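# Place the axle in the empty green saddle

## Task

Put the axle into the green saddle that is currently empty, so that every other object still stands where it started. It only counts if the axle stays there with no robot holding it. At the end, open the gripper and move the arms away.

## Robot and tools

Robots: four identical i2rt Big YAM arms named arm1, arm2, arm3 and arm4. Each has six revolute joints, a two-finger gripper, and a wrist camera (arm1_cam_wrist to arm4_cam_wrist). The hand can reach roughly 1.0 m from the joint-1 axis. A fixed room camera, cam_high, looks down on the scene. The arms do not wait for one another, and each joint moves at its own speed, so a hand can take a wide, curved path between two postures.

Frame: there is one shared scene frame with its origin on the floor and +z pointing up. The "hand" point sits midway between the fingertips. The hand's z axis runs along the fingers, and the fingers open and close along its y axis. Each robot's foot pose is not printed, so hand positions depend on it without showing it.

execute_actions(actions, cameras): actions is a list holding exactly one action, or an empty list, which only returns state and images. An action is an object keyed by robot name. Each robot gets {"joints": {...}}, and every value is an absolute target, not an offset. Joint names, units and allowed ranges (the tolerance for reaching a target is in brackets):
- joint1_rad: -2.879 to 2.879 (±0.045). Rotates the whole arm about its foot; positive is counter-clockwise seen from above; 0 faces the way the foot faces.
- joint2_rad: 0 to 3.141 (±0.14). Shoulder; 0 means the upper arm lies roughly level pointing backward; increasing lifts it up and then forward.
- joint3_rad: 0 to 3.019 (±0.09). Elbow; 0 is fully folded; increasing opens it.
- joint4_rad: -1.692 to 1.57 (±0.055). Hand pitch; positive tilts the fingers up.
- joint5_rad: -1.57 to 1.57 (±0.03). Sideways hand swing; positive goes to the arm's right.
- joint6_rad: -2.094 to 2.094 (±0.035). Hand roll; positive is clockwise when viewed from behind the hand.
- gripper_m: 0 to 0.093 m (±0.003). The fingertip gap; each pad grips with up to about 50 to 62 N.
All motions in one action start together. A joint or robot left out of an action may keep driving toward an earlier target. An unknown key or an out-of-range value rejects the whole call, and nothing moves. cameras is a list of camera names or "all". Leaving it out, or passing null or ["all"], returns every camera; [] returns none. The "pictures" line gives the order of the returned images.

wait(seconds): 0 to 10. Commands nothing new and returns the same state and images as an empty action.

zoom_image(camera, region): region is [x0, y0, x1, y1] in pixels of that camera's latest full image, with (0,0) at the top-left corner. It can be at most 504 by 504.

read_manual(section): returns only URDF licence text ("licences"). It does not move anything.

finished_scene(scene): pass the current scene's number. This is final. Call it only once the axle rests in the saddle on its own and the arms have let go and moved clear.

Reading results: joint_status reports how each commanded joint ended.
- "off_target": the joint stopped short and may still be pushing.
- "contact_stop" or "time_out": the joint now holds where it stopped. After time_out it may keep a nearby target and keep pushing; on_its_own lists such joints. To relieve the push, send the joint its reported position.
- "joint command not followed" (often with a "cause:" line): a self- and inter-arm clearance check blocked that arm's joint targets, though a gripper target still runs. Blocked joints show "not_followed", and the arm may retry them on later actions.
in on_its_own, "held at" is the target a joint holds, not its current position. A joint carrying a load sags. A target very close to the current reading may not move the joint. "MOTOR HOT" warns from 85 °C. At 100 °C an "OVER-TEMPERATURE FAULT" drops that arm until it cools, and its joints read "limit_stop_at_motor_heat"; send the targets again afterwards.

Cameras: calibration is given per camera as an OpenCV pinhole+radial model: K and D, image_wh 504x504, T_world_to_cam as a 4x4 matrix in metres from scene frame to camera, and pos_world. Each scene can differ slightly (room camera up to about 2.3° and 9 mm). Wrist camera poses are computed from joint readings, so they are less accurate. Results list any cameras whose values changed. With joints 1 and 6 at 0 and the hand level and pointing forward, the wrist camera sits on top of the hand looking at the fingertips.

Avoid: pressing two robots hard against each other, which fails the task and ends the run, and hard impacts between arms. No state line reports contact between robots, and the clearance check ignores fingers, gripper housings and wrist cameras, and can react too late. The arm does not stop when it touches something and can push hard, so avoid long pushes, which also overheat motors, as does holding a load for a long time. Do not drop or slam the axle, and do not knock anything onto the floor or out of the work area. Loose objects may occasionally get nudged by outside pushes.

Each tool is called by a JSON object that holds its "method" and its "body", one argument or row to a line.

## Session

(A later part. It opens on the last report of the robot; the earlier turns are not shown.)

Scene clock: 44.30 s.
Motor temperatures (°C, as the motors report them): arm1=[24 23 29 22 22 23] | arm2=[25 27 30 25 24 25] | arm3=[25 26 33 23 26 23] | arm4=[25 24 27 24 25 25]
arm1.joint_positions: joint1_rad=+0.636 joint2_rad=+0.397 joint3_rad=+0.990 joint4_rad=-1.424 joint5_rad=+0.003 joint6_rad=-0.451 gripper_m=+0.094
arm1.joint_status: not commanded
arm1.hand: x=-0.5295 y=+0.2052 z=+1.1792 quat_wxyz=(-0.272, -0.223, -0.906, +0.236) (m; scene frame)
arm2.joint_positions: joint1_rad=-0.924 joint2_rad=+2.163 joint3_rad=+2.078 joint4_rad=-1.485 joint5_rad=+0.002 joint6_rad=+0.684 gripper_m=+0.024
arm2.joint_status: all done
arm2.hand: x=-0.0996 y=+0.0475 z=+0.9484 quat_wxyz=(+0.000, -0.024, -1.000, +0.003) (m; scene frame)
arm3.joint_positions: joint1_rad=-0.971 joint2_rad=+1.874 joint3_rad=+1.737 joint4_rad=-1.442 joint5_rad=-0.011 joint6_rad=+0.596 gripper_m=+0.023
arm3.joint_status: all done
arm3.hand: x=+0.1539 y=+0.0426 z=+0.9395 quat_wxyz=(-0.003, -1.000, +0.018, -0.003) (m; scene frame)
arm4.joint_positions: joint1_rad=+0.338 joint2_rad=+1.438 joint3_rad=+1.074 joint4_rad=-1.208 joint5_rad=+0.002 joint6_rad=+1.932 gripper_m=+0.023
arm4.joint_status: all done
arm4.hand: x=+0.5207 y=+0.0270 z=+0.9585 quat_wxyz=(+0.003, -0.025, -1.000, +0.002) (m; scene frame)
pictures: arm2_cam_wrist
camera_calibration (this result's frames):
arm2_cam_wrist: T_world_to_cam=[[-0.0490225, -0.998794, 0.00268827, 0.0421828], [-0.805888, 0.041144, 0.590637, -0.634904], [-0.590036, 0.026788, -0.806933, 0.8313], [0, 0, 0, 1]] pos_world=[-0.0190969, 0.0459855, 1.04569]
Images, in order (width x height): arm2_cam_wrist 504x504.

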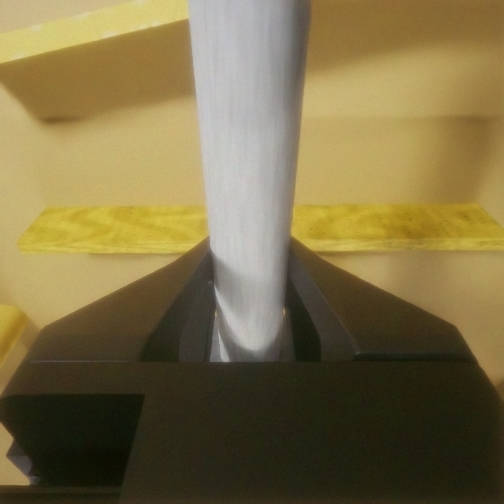

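{"method": "execute_actions", "body": {
  "actions": [
    {"arm3":{"joints":{"gripper_m":0.093}}}
  ],
  "cameras": []
}}

{"method": "execute_actions", "body": {
  "actions": [
    {"arm3":{"joints":{"joint2_rad":1.55,"joint4_rad":-1.6}}}
  ],
  "cameras": ["cam_high"]
}}

{"method": "execute_actions", "body": {
  "actions": [
    {"arm3":{"joints":{"joint2_rad":0.45,"joint3_rad":0.95,"joint4_rad":-1.65}}}
  ],
  "cameras": ["cam_high"]
}}

Scene clock: 46.10 s.
Motor temperatures (°C, as the motors report them): arm1=[24 23 29 22 22 23] | arm2=[25 27 30 25 24 25] | arm3=[25 26 33 23 26 23] | arm4=[25 24 27 24 25 25]
arm1.joint_positions: joint1_rad=+0.636 joint2_rad=+0.397 joint3_rad=+0.990 joint4_rad=-1.424 joint5_rad=+0.003 joint6_rad=-0.451 gripper_m=+0.094
arm1.joint_status: not commanded
arm1.hand: x=-0.5295 y=+0.2052 z=+1.1792 quat_wxyz=(-0.272, -0.223, -0.906, +0.236) (m; scene frame)
arm2.joint_positions: joint1_rad=-0.924 joint2_rad=+2.163 joint3_rad=+2.078 joint4_rad=-1.485 joint5_rad=+0.002 joint6_rad=+0.684 gripper_m=+0.024
arm2.joint_status: not commanded
arm2.hand: x=-0.0997 y=+0.0476 z=+0.9484 quat_wxyz=(+0.000, -0.024, -1.000, +0.003) (m; scene frame)
arm3.joint_positions: joint1_rad=-0.971 joint2_rad=+1.873 joint3_rad=+1.737 joint4_rad=-1.442 joint5_rad=-0.005 joint6_rad=+0.596 gripper_m=+0.093
arm3.joint_status: all done
arm3.hand: x=+0.1533 y=+0.0436 z=+0.9399 quat_wxyz=(-0.001, -1.000, +0.018, -0.001) (m; scene frame)
arm4.joint_positions: joint1_rad=+0.338 joint2_rad=+1.438 joint3_rad=+1.074 joint4_rad=-1.208 joint5_rad=+0.001 joint6_rad=+1.933 gripper_m=+0.023
arm4.joint_status: not commanded
arm4.hand: x=+0.5205 y=+0.0270 z=+0.9585 quat_wxyz=(+0.003, -0.025, -1.000, +0.002) (m; scene frame)
pictures: none
No camera images: the call's "cameras" was empty. Leave "cameras" out to get every camera's image.

Scene clock: 47.57 s.
Motor temperatures (°C, as the motors report them): arm1=[24 23 29 22 22 23] | arm2=[25 28 30 25 24 25] | arm3=[25 26 33 23 26 23] | arm4=[25 24 27 24 25 25]
arm1.joint_positions: joint1_rad=+0.636 joint2_rad=+0.397 joint3_rad=+0.990 joint4_rad=-1.424 joint5_rad=+0.003 joint6_rad=-0.451 gripper_m=+0.094
arm1.joint_status: not commanded
arm1.hand: x=-0.5295 y=+0.2052 z=+1.1792 quat_wxyz=(-0.272, -0.223, -0.906, +0.236) (m; scene frame)
arm2.joint_positions: joint1_rad=-0.924 joint2_rad=+2.163 joint3_rad=+2.078 joint4_rad=-1.485 joint5_rad=+0.002 joint6_rad=+0.684 gripper_m=+0.024
arm2.joint_status: not commanded
arm2.hand: x=-0.0997 y=+0.0476 z=+0.9484 quat_wxyz=(+0.000, -0.024, -1.000, +0.003) (m; scene frame)
arm3.joint_positions: joint1_rad=-0.971 joint2_rad=+1.550 joint3_rad=+1.737 joint4_rad=-1.590 joint5_rad=-0.004 joint6_rad=+0.596 gripper_m=+0.093
arm3.joint_status: all done
arm3.hand: x=+0.2202 y=+0.0853 z=+1.1042 quat_wxyz=(-0.048, -0.996, +0.017, +0.072) (m; scene frame)
arm4.joint_positions: joint1_rad=+0.338 joint2_rad=+1.438 joint3_rad=+1.074 joint4_rad=-1.208 joint5_rad=+0.001 joint6_rad=+1.933 gripper_m=+0.023
arm4.joint_status: not commanded
arm4.hand: x=+0.5205 y=+0.0270 z=+0.9585 quat_wxyz=(+0.003, -0.025, -1.000, +0.002) (m; scene frame)
pictures: cam_high
Images, in order (width x height): cam_high 504x504.

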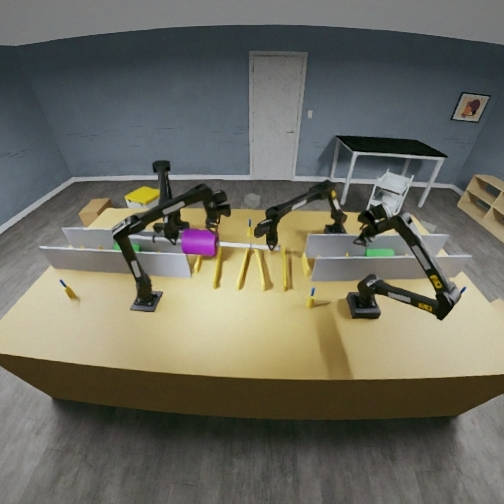

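Scene clock: 49.13 s.
Motor temperatures (°C, as the motors report them): arm1=[24 23 29 22 22 23] | arm2=[25 28 31 25 24 25] | arm3=[25 26 32 23 26 23] | arm4=[25 24 28 24 25 25]
arm1.joint_positions: joint1_rad=+0.636 joint2_rad=+0.397 joint3_rad=+0.990 joint4_rad=-1.424 joint5_rad=+0.003 joint6_rad=-0.451 gripper_m=+0.094
arm1.joint_status: not commanded
arm1.hand: x=-0.5295 y=+0.2052 z=+1.1792 quat_wxyz=(-0.272, -0.223, -0.906, +0.236) (m; scene frame)
arm2.joint_positions: joint1_rad=-0.924 joint2_rad=+2.163 joint3_rad=+2.078 joint4_rad=-1.485 joint5_rad=+0.002 joint6_rad=+0.684 gripper_m=+0.024
arm2.joint_status: not commanded
arm2.hand: x=-0.0997 y=+0.0476 z=+0.9484 quat_wxyz=(+0.000, -0.024, -1.000, +0.003) (m; scene frame)
arm3.joint_positions: joint1_rad=-0.971 joint2_rad=+0.453 joint3_rad=+0.953 joint4_rad=-1.643 joint5_rad=-0.004 joint6_rad=+0.596 gripper_m=+0.093
arm3.joint_status: all done
arm3.hand: x=+0.5165 y=+0.2715 z=+1.0800 quat_wxyz=(-0.119, -0.976, +0.017, +0.180) (m; scene frame)
arm4.joint_positions: joint1_rad=+0.338 joint2_rad=+1.438 joint3_rad=+1.074 joint4_rad=-1.208 joint5_rad=+0.001 joint6_rad=+1.933 gripper_m=+0.023
arm4.joint_status: not commanded
arm4.hand: x=+0.5205 y=+0.0270 z=+0.9585 quat_wxyz=(+0.003, -0.025, -1.000, +0.002) (m; scene frame)
pictures: cam_high
Images, in order (width x height): cam_high 504x504.

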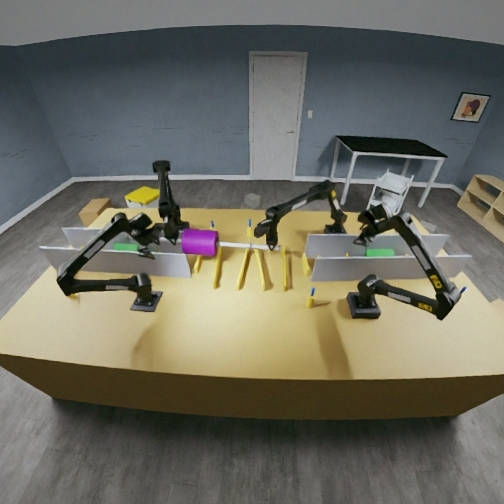

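{"method": "execute_actions", "body": {
  "actions": [
    {"arm3":{"joints":{"joint1_rad":0.435,"joint6_rad":2.01}}}
  ],
  "cameras": []
}}

{"method": "execute_actions", "body": {
  "actions": [
    {"arm3":{"joints":{"joint2_rad":1.275,"joint3_rad":1.335,"joint4_rad":-1.59}}}
  ],
  "cameras": ["cam_high","arm3_cam_wrist"]
}}

Scene clock: 51.97 s.
Motor temperatures (°C, as the motors report them): arm1=[24 23 29 22 22 23] | arm2=[25 28 31 25 24 25] | arm3=[25 26 32 23 26 23] | arm4=[25 24 28 24 25 25]
arm1.joint_positions: joint1_rad=+0.636 joint2_rad=+0.397 joint3_rad=+0.990 joint4_rad=-1.424 joint5_rad=+0.003 joint6_rad=-0.451 gripper_m=+0.094
arm1.joint_status: not commanded
arm1.hand: x=-0.5295 y=+0.2052 z=+1.1792 quat_wxyz=(-0.272, -0.223, -0.906, +0.236) (m; scene frame)
arm2.joint_positions: joint1_rad=-0.924 joint2_rad=+2.163 joint3_rad=+2.078 joint4_rad=-1.485 joint5_rad=+0.002 joint6_rad=+0.684 gripper_m=+0.024
arm2.joint_status: not commanded
arm2.hand: x=-0.0997 y=+0.0476 z=+0.9484 quat_wxyz=(+0.000, -0.024, -1.000, +0.003) (m; scene frame)
arm3.joint_positions: joint1_rad=+0.430 joint2_rad=+0.453 joint3_rad=+0.953 joint4_rad=-1.643 joint5_rad=-0.002 joint6_rad=+1.999 gripper_m=+0.093
arm3.joint_status: all done
arm3.hand: x=+0.6981 y=+0.2135 z=+1.0790 quat_wxyz=(-0.195, -0.977, +0.017, -0.082) (m; scene frame)
arm4.joint_positions: joint1_rad=+0.338 joint2_rad=+1.438 joint3_rad=+1.074 joint4_rad=-1.208 joint5_rad=+0.001 joint6_rad=+1.933 gripper_m=+0.023
arm4.joint_status: not commanded
arm4.hand: x=+0.5205 y=+0.0270 z=+0.9585 quat_wxyz=(+0.003, -0.025, -1.000, +0.002) (m; scene frame)
pictures: none
No camera images: the call's "cameras" was empty. Leave "cameras" out to get every camera's image.

Scene clock: 53.43 s.
Motor temperatures (°C, as the motors report them): arm1=[24 23 29 22 22 23] | arm2=[25 28 31 25 24 25] | arm3=[25 26 32 23 26 23] | arm4=[25 24 28 24 25 25]
arm1.joint_positions: joint1_rad=+0.636 joint2_rad=+0.397 joint3_rad=+0.990 joint4_rad=-1.424 joint5_rad=+0.003 joint6_rad=-0.451 gripper_m=+0.094
arm1.joint_status: not commanded
arm1.hand: x=-0.5295 y=+0.2052 z=+1.1792 quat_wxyz=(-0.272, -0.223, -0.906, +0.236) (m; scene frame)
arm2.joint_positions: joint1_rad=-0.924 joint2_rad=+2.163 joint3_rad=+2.078 joint4_rad=-1.485 joint5_rad=+0.002 joint6_rad=+0.684 gripper_m=+0.024
arm2.joint_status: not commanded
arm2.hand: x=-0.0997 y=+0.0476 z=+0.9484 quat_wxyz=(+0.000, -0.024, -1.000, +0.003) (m; scene frame)
arm3.joint_positions: joint1_rad=+0.430 joint2_rad=+1.294 joint3_rad=+1.299 joint4_rad=-1.598 joint5_rad=-0.002 joint6_rad=+2.000 gripper_m=+0.093
arm3.joint_status: all done
arm3.hand: x=+0.7785 y=+0.0175 z=+1.0318 quat_wxyz=(+0.010, -1.000, +0.019, +0.006) (m; scene frame)
arm4.joint_positions: joint1_rad=+0.338 joint2_rad=+1.438 joint3_rad=+1.074 joint4_rad=-1.208 joint5_rad=+0.001 joint6_rad=+1.933 gripper_m=+0.023
arm4.joint_status: not commanded
arm4.hand: x=+0.5205 y=+0.0270 z=+0.9585 quat_wxyz=(+0.003, -0.025, -1.000, +0.002) (m; scene frame)
pictures: arm3_cam_wrist, cam_high
camera_calibration (this result's frames):
arm3_cam_wrist: T_world_to_cam=[[0.05195, 0.998193, 0.0301831, -0.091506], [0.815273, -0.0598463, 0.575976, -1.22734], [0.576742, -0.0053145, -0.816909, 0.515762], [0, 0, 0, 1]] pos_world=[0.707907, 0.0206301, 1.13101]
Images, in order (width x height): arm3_cam_wrist 504x504, cam_high 504x504.

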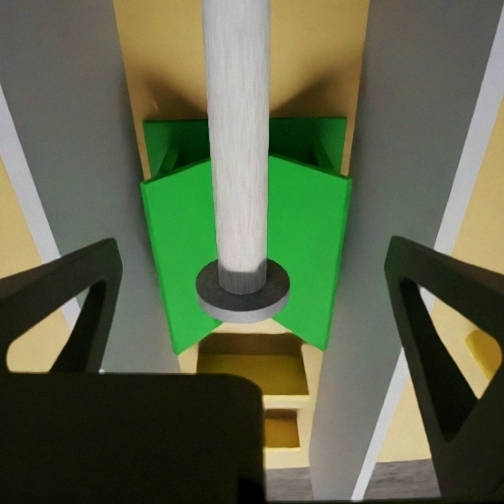

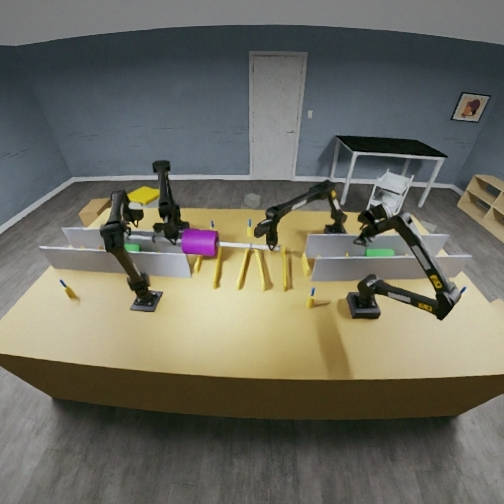

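{"method": "execute_actions", "body": {
  "actions": [
    {"arm3":{"joints":{"joint2_rad":1.31,"joint3_rad":1.125,"joint4_rad":-1.375}}}
  ],
  "cameras": ["arm3_cam_wrist"]
}}

{"method": "execute_actions", "body": {
  "actions": [
    {"arm3":{"joints":{"gripper_m":0}}}
  ],
  "cameras": ["arm3_cam_wrist"]
}}

Scene clock: 55.20 s.
Motor temperatures (°C, as the motors report them): arm1=[24 23 29 22 22 23] | arm2=[25 29 31 25 24 25] | arm3=[25 26 31 23 26 23] | arm4=[25 24 28 24 25 25]
arm1.joint_positions: joint1_rad=+0.636 joint2_rad=+0.397 joint3_rad=+0.990 joint4_rad=-1.424 joint5_rad=+0.003 joint6_rad=-0.451 gripper_m=+0.094
arm1.joint_status: not commanded
arm1.hand: x=-0.5295 y=+0.2052 z=+1.1792 quat_wxyz=(-0.272, -0.223, -0.906, +0.236) (m; scene frame)
arm2.joint_positions: joint1_rad=-0.924 joint2_rad=+2.163 joint3_rad=+2.078 joint4_rad=-1.485 joint5_rad=+0.002 joint6_rad=+0.684 gripper_m=+0.024
arm2.joint_status: not commanded
arm2.hand: x=-0.0997 y=+0.0476 z=+0.9484 quat_wxyz=(+0.000, -0.024, -1.000, +0.003) (m; scene frame)
arm3.joint_positions: joint1_rad=+0.430 joint2_rad=+1.309 joint3_rad=+1.121 joint4_rad=-1.389 joint5_rad=-0.002 joint6_rad=+2.000 gripper_m=+0.093
arm3.joint_status: all done
arm3.hand: x=+0.7792 y=+0.0146 z=+0.9587 quat_wxyz=(+0.003, -1.000, +0.019, +0.003) (m; scene frame)
arm4.joint_positions: joint1_rad=+0.338 joint2_rad=+1.438 joint3_rad=+1.074 joint4_rad=-1.208 joint5_rad=+0.001 joint6_rad=+1.933 gripper_m=+0.023
arm4.joint_status: not commanded
arm4.hand: x=+0.5205 y=+0.0270 z=+0.9585 quat_wxyz=(+0.003, -0.025, -1.000, +0.002) (m; scene frame)
pictures: arm3_cam_wrist
camera_calibration (this result's frames):
arm3_cam_wrist: T_world_to_cam=[[0.0517219, 0.998527, 0.0163968, -0.0730454], [0.811917, -0.0516044, 0.581487, -1.18877], [0.581477, -0.0167628, -0.81339, 0.448716], [0, 0, 0, 1]] pos_world=[0.708046, 0.0191136, 1.05744]
Images, in order (width x height): arm3_cam_wrist 504x504.

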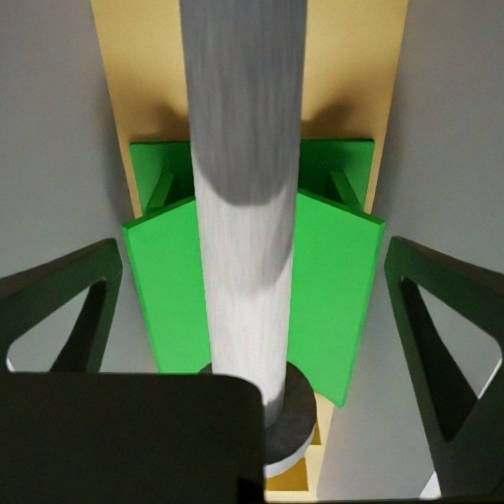

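Scene clock: 55.90 s.
Motor temperatures (°C, as the motors report them): arm1=[24 23 29 22 22 23] | arm2=[25 29 32 25 24 25] | arm3=[25 26 31 23 26 23] | arm4=[25 24 28 24 25 25]
arm1.joint_positions: joint1_rad=+0.636 joint2_rad=+0.397 joint3_rad=+0.990 joint4_rad=-1.424 joint5_rad=+0.003 joint6_rad=-0.451 gripper_m=+0.094
arm1.joint_status: not commanded
arm1.hand: x=-0.5295 y=+0.2052 z=+1.1792 quat_wxyz=(-0.272, -0.223, -0.906, +0.236) (m; scene frame)
arm2.joint_positions: joint1_rad=-0.924 joint2_rad=+2.163 joint3_rad=+2.078 joint4_rad=-1.485 joint5_rad=+0.004 joint6_rad=+0.684 gripper_m=+0.024
arm2.joint_status: not commanded
arm2.hand: x=-0.0996 y=+0.0474 z=+0.9484 quat_wxyz=(-0.001, -0.024, -1.000, +0.004) (m; scene frame)
arm3.joint_positions: joint1_rad=+0.430 joint2_rad=+1.309 joint3_rad=+1.121 joint4_rad=-1.385 joint5_rad=+0.000 joint6_rad=+1.999 gripper_m=+0.023
arm3.joint_status: gripper_m off_target (ended at +0.023, target +0.000)
arm3.hand: x=+0.7794 y=+0.0135 z=+0.9587 quat_wxyz=(+0.000, -1.000, +0.019, +0.003) (m; scene frame)
arm4.joint_positions: joint1_rad=+0.338 joint2_rad=+1.438 joint3_rad=+1.074 joint4_rad=-1.208 joint5_rad=+0.002 joint6_rad=+1.933 gripper_m=+0.023
arm4.joint_status: not commanded
arm4.hand: x=+0.5206 y=+0.0274 z=+0.9586 quat_wxyz=(+0.003, -0.025, -1.000, +0.001) (m; scene frame)
pictures: arm3_cam_wrist
camera_calibration (this result's frames):
arm3_cam_wrist: T_world_to_cam=[[0.0509236, 0.998631, 0.0119568, -0.0671236], [0.811847, -0.0483657, 0.581863, -1.1893], [0.581645, -0.0199235, -0.813199, 0.448335], [0, 0, 0, 1]] pos_world=[0.708174, 0.018443, 1.0574]
Images, in order (width x height): arm3_cam_wrist 504x504.

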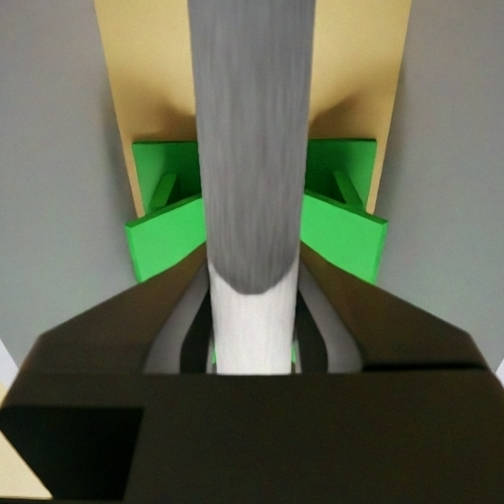

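{"method": "execute_actions", "body": {
  "actions": [
    {"arm3":{"joints":{"joint2_rad":1.275,"joint3_rad":1.185}},"arm2":{"joints":{"joint2_rad":2.11,"joint3_rad":2.145}},"arm4":{"joints":{"joint2_rad":1.428,"joint3_rad":1.09}}}
  ],
  "cameras": []
}}

{"method": "execute_actions", "body": {
  "actions": [
    {"arm4":{"joints":{"gripper_m":0.093}}}
  ],
  "cameras": []
}}

{"method": "execute_actions", "body": {
  "actions": [
    {"arm4":{"joints":{"joint2_rad":0.5}},"arm1":{"joints":{"joint1_rad":0.3,"joint4_rad":-1.65,"joint6_rad":0}}}
  ],
  "cameras": ["cam_high","arm1_cam_wrist"]
}}

Scene clock: 57.33 s.
Motor temperatures (°C, as the motors report them): arm1=[24 23 29 22 22 23] | arm2=[25 29 32 25 24 25] | arm3=[25 25 31 23 26 23] | arm4=[25 24 28 24 25 25]
arm1.joint_positions: joint1_rad=+0.636 joint2_rad=+0.397 joint3_rad=+0.990 joint4_rad=-1.424 joint5_rad=+0.003 joint6_rad=-0.451 gripper_m=+0.094
arm1.joint_status: not commanded
arm1.hand: x=-0.5295 y=+0.2052 z=+1.1792 quat_wxyz=(-0.272, -0.223, -0.906, +0.236) (m; scene frame)
arm2.joint_positions: joint1_rad=-0.924 joint2_rad=+2.163 joint3_rad=+2.078 joint4_rad=-1.485 joint5_rad=+0.004 joint6_rad=+0.684 gripper_m=+0.024
arm2.joint_status: all done
arm2.hand: x=-0.0996 y=+0.0474 z=+0.9484 quat_wxyz=(-0.001, -0.024, -1.000, +0.004) (m; scene frame)
arm3.joint_positions: joint1_rad=+0.430 joint2_rad=+1.308 joint3_rad=+1.121 joint4_rad=-1.385 joint5_rad=+0.000 joint6_rad=+1.999 gripper_m=+0.023
arm3.joint_status: all done
arm3.hand: x=+0.7793 y=+0.0135 z=+0.9589 quat_wxyz=(+0.000, -1.000, +0.019, +0.003) (m; scene frame)
arm4.joint_positions: joint1_rad=+0.338 joint2_rad=+1.440 joint3_rad=+1.074 joint4_rad=-1.208 joint5_rad=+0.002 joint6_rad=+1.933 gripper_m=+0.023
arm4.joint_status: all done
arm4.hand: x=+0.5206 y=+0.0274 z=+0.9581 quat_wxyz=(+0.003, -0.025, -1.000, +0.002) (m; scene frame)
pictures: none
No camera images: the call's "cameras" was empty. Leave "cameras" out to get every camera's image.

Scene clock: 58.03 s.
Motor temperatures (°C, as the motors report them): arm1=[24 23 29 22 22 23] | arm2=[25 29 32 25 24 25] | arm3=[25 25 31 23 26 23] | arm4=[25 24 28 24 25 25]
arm1.joint_positions: joint1_rad=+0.636 joint2_rad=+0.397 joint3_rad=+0.990 joint4_rad=-1.424 joint5_rad=+0.003 joint6_rad=-0.451 gripper_m=+0.094
arm1.joint_status: not commanded
arm1.hand: x=-0.5295 y=+0.2052 z=+1.1792 quat_wxyz=(-0.272, -0.223, -0.906, +0.236) (m; scene frame)
arm2.joint_positions: joint1_rad=-0.923 joint2_rad=+2.163 joint3_rad=+2.078 joint4_rad=-1.484 joint5_rad=+0.004 joint6_rad=+0.684 gripper_m=+0.024
arm2.joint_status: not commanded
arm2.hand: x=-0.0994 y=+0.0479 z=+0.9484 quat_wxyz=(-0.001, -0.024, -1.000, +0.003) (m; scene frame)
arm3.joint_positions: joint1_rad=+0.430 joint2_rad=+1.308 joint3_rad=+1.121 joint4_rad=-1.385 joint5_rad=+0.000 joint6_rad=+1.999 gripper_m=+0.023
arm3.joint_status: not commanded
arm3.hand: x=+0.7793 y=+0.0135 z=+0.9589 quat_wxyz=(+0.000, -1.000, +0.019, +0.003) (m; scene frame)
arm4.joint_positions: joint1_rad=+0.338 joint2_rad=+1.439 joint3_rad=+1.074 joint4_rad=-1.208 joint5_rad=+0.002 joint6_rad=+1.932 gripper_m=+0.093
arm4.joint_status: all done
arm4.hand: x=+0.5206 y=+0.0274 z=+0.9585 quat_wxyz=(+0.003, -0.025, -1.000, +0.002) (m; scene frame)
pictures: none
No camera images: the call's "cameras" was empty. Leave "cameras" out to get every camera's image.

Scene clock: 59.50 s.
Motor temperatures (°C, as the motors report them): arm1=[24 23 29 22 22 23] | arm2=[25 29 32 25 24 25] | arm3=[25 25 31 23 26 23] | arm4=[25 24 28 24 25 25]
arm1.joint_positions: joint1_rad=+0.310 joint2_rad=+0.397 joint3_rad=+0.990 joint4_rad=-1.640 joint5_rad=+0.002 joint6_rad=-0.011 gripper_m=+0.094
arm1.joint_status: all done
arm1.hand: x=-0.5952 y=+0.2195 z=+1.1485 quat_wxyz=(-0.205, -0.565, -0.783, +0.160) (m; scene frame)
arm2.joint_positions: joint1_rad=-0.923 joint2_rad=+2.163 joint3_rad=+2.078 joint4_rad=-1.484 joint5_rad=+0.004 joint6_rad=+0.684 gripper_m=+0.024
arm2.joint_status: not commanded
arm2.hand: x=-0.0994 y=+0.0479 z=+0.9484 quat_wxyz=(-0.001, -0.024, -1.000, +0.003) (m; scene frame)
arm3.joint_positions: joint1_rad=+0.430 joint2_rad=+1.308 joint3_rad=+1.121 joint4_rad=-1.385 joint5_rad=+0.000 joint6_rad=+1.999 gripper_m=+0.023
arm3.joint_status: not commanded
arm3.hand: x=+0.7793 y=+0.0135 z=+0.9589 quat_wxyz=(+0.000, -1.000, +0.019, +0.003) (m; scene frame)
arm4.joint_positions: joint1_rad=+0.338 joint2_rad=+0.493 joint3_rad=+1.074 joint4_rad=-1.208 joint5_rad=+0.002 joint6_rad=+1.932 gripper_m=+0.093
arm4.joint_status: all done
arm4.hand: x=+0.5713 y=-0.1213 z=+1.2607 quat_wxyz=(+0.153, -0.025, -0.890, -0.428) (m; scene frame)
pictures: arm1_cam_wrist, cam_high
camera_calibration (this result's frames):
arm1_cam_wrist: T_world_to_cam=[[-0.950984, -0.307382, 0.0338405, -0.541054], [-0.303085, 0.948184, 0.0953206, -0.496533], [-0.0613869, 0.0803919, -0.994871, 1.21418], [0, 0, 0, 1]] pos_world=[-0.590491, 0.206885, 1.27359]
Images, in order (width x height): arm1_cam_wrist 504x504, cam_high 504x504.

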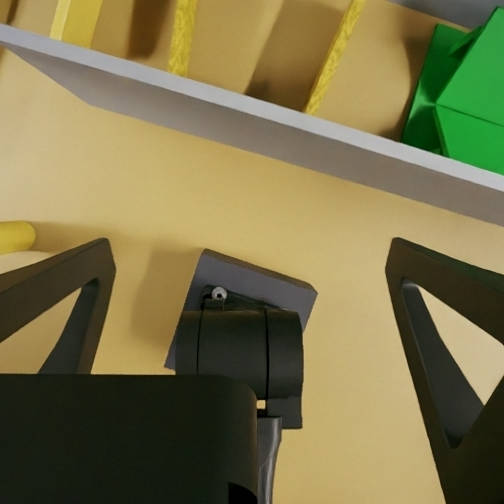

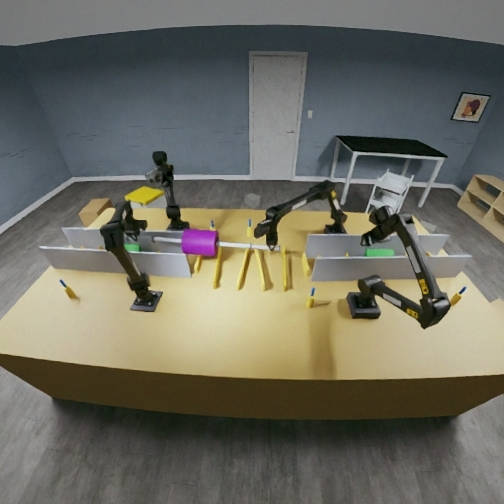

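{"method": "execute_actions", "body": {
  "actions": [
    {"arm3":{"joints":{"joint1_rad":0.13,"joint2_rad":1.19,"joint3_rad":1.035,"joint4_rad":-1.328,"joint6_rad":1.689}},"arm2":{"joints":{"joint1_rad":-0.818,"joint2_rad":1.85,"joint3_rad":1.725,"joint4_rad":-1.335,"joint6_rad":0.771}},"arm4":{"joints":{"joint2_rad":0.3,"joint4_rad":-1.65}}}
  ],
  "cameras": []
}}

{"method": "execute_actions", "body": {
  "actions": [
    {"arm3":{"joints":{"joint1_rad":-0.19,"joint6_rad":1.356}},"arm2":{"joints":{"joint1_rad":-0.684,"joint2_rad":1.655,"joint3_rad":1.44,"joint4_rad":-1.252,"joint6_rad":0.892}}}
  ],
  "cameras": ["arm2_cam_wrist"]
}}

Scene clock: 63.43 s.
Motor temperatures (°C, as the motors report them): arm1=[24 23 29 22 22 23] | arm2=[25 30 33 25 24 25] | arm3=[25 25 32 23 26 23] | arm4=[25 23 28 24 25 25]
arm1.joint_positions: joint1_rad=+0.310 joint2_rad=+0.397 joint3_rad=+0.990 joint4_rad=-1.640 joint5_rad=+0.002 joint6_rad=-0.011 gripper_m=+0.094
arm1.joint_status: not commanded
arm1.hand: x=-0.5952 y=+0.2195 z=+1.1485 quat_wxyz=(-0.205, -0.565, -0.783, +0.160) (m; scene frame)
arm2.joint_positions: joint1_rad=-0.810 joint2_rad=+1.903 joint3_rad=+1.700 joint4_rad=-1.366 joint5_rad=-0.009 joint6_rad=+0.790 gripper_m=+0.024
arm2.joint_status: all done
arm2.hand: x=-0.2127 y=+0.0493 z=+0.9639 quat_wxyz=(+0.003, -0.020, -1.000, -0.002) (m; scene frame)
arm3.joint_positions: joint1_rad=+0.126 joint2_rad=+1.233 joint3_rad=+1.010 joint4_rad=-1.347 joint5_rad=+0.015 joint6_rad=+1.692 gripper_m=+0.023
arm3.joint_status: all done
arm3.hand: x=+0.6669 y=+0.0181 z=+0.9429 quat_wxyz=(-0.002, -1.000, +0.017, +0.010) (m; scene frame)
arm4.joint_positions: joint1_rad=+0.338 joint2_rad=+0.286 joint3_rad=+1.074 joint4_rad=-1.637 joint5_rad=+0.002 joint6_rad=+1.932 gripper_m=+0.093
arm4.joint_status: all done
arm4.hand: x=+0.6105 y=-0.2445 z=+1.2144 quat_wxyz=(+0.120, -0.025, -0.935, -0.333) (m; scene frame)
pictures: none
No camera images: the call's "cameras" was empty. Leave "cameras" out to get every camera's image.

Scene clock: 64.47 s.
Motor temperatures (°C, as the motors report them): arm1=[24 23 29 22 22 23] | arm2=[25 30 32 25 24 25] | arm3=[25 25 32 23 26 23] | arm4=[25 23 28 24 25 25]
arm1.joint_positions: joint1_rad=+0.310 joint2_rad=+0.397 joint3_rad=+0.990 joint4_rad=-1.640 joint5_rad=+0.002 joint6_rad=-0.011 gripper_m=+0.094
arm1.joint_status: not commanded
arm1.hand: x=-0.5952 y=+0.2195 z=+1.1485 quat_wxyz=(-0.205, -0.565, -0.783, +0.160) (m; scene frame)
arm2.joint_positions: joint1_rad=-0.675 joint2_rad=+1.704 joint3_rad=+1.416 joint4_rad=-1.271 joint5_rad=-0.011 joint6_rad=+0.911 gripper_m=+0.024
arm2.joint_status: all done
arm2.hand: x=-0.3184 y=+0.0448 z=+0.9627 quat_wxyz=(+0.002, -0.014, -1.000, -0.006) (m; scene frame)
arm3.joint_positions: joint1_rad=-0.189 joint2_rad=+1.233 joint3_rad=+1.010 joint4_rad=-1.344 joint5_rad=+0.017 joint6_rad=+1.363 gripper_m=+0.023
arm3.joint_status: all done
arm3.hand: x=+0.5623 y=+0.0257 z=+0.9435 quat_wxyz=(-0.001, -1.000, +0.010, +0.012) (m; scene frame)
arm4.joint_positions: joint1_rad=+0.338 joint2_rad=+0.286 joint3_rad=+1.074 joint4_rad=-1.637 joint5_rad=+0.002 joint6_rad=+1.932 gripper_m=+0.093
arm4.joint_status: not commanded
arm4.hand: x=+0.6105 y=-0.2445 z=+1.2144 quat_wxyz=(+0.120, -0.025, -0.935, -0.333) (m; scene frame)
pictures: arm2_cam_wrist
camera_calibration (this result's frames):
arm2_cam_wrist: T_world_to_cam=[[-0.0272771, -0.999524, -0.0143953, 0.0521873], [-0.804873, 0.0134203, 0.593295, -0.820548], [-0.59282, 0.0277698, -0.804856, 0.710904], [0, 0, 0, 1]] pos_world=[-0.237576, 0.0434329, 1.05975]
Images, in order (width x height): arm2_cam_wrist 504x504.

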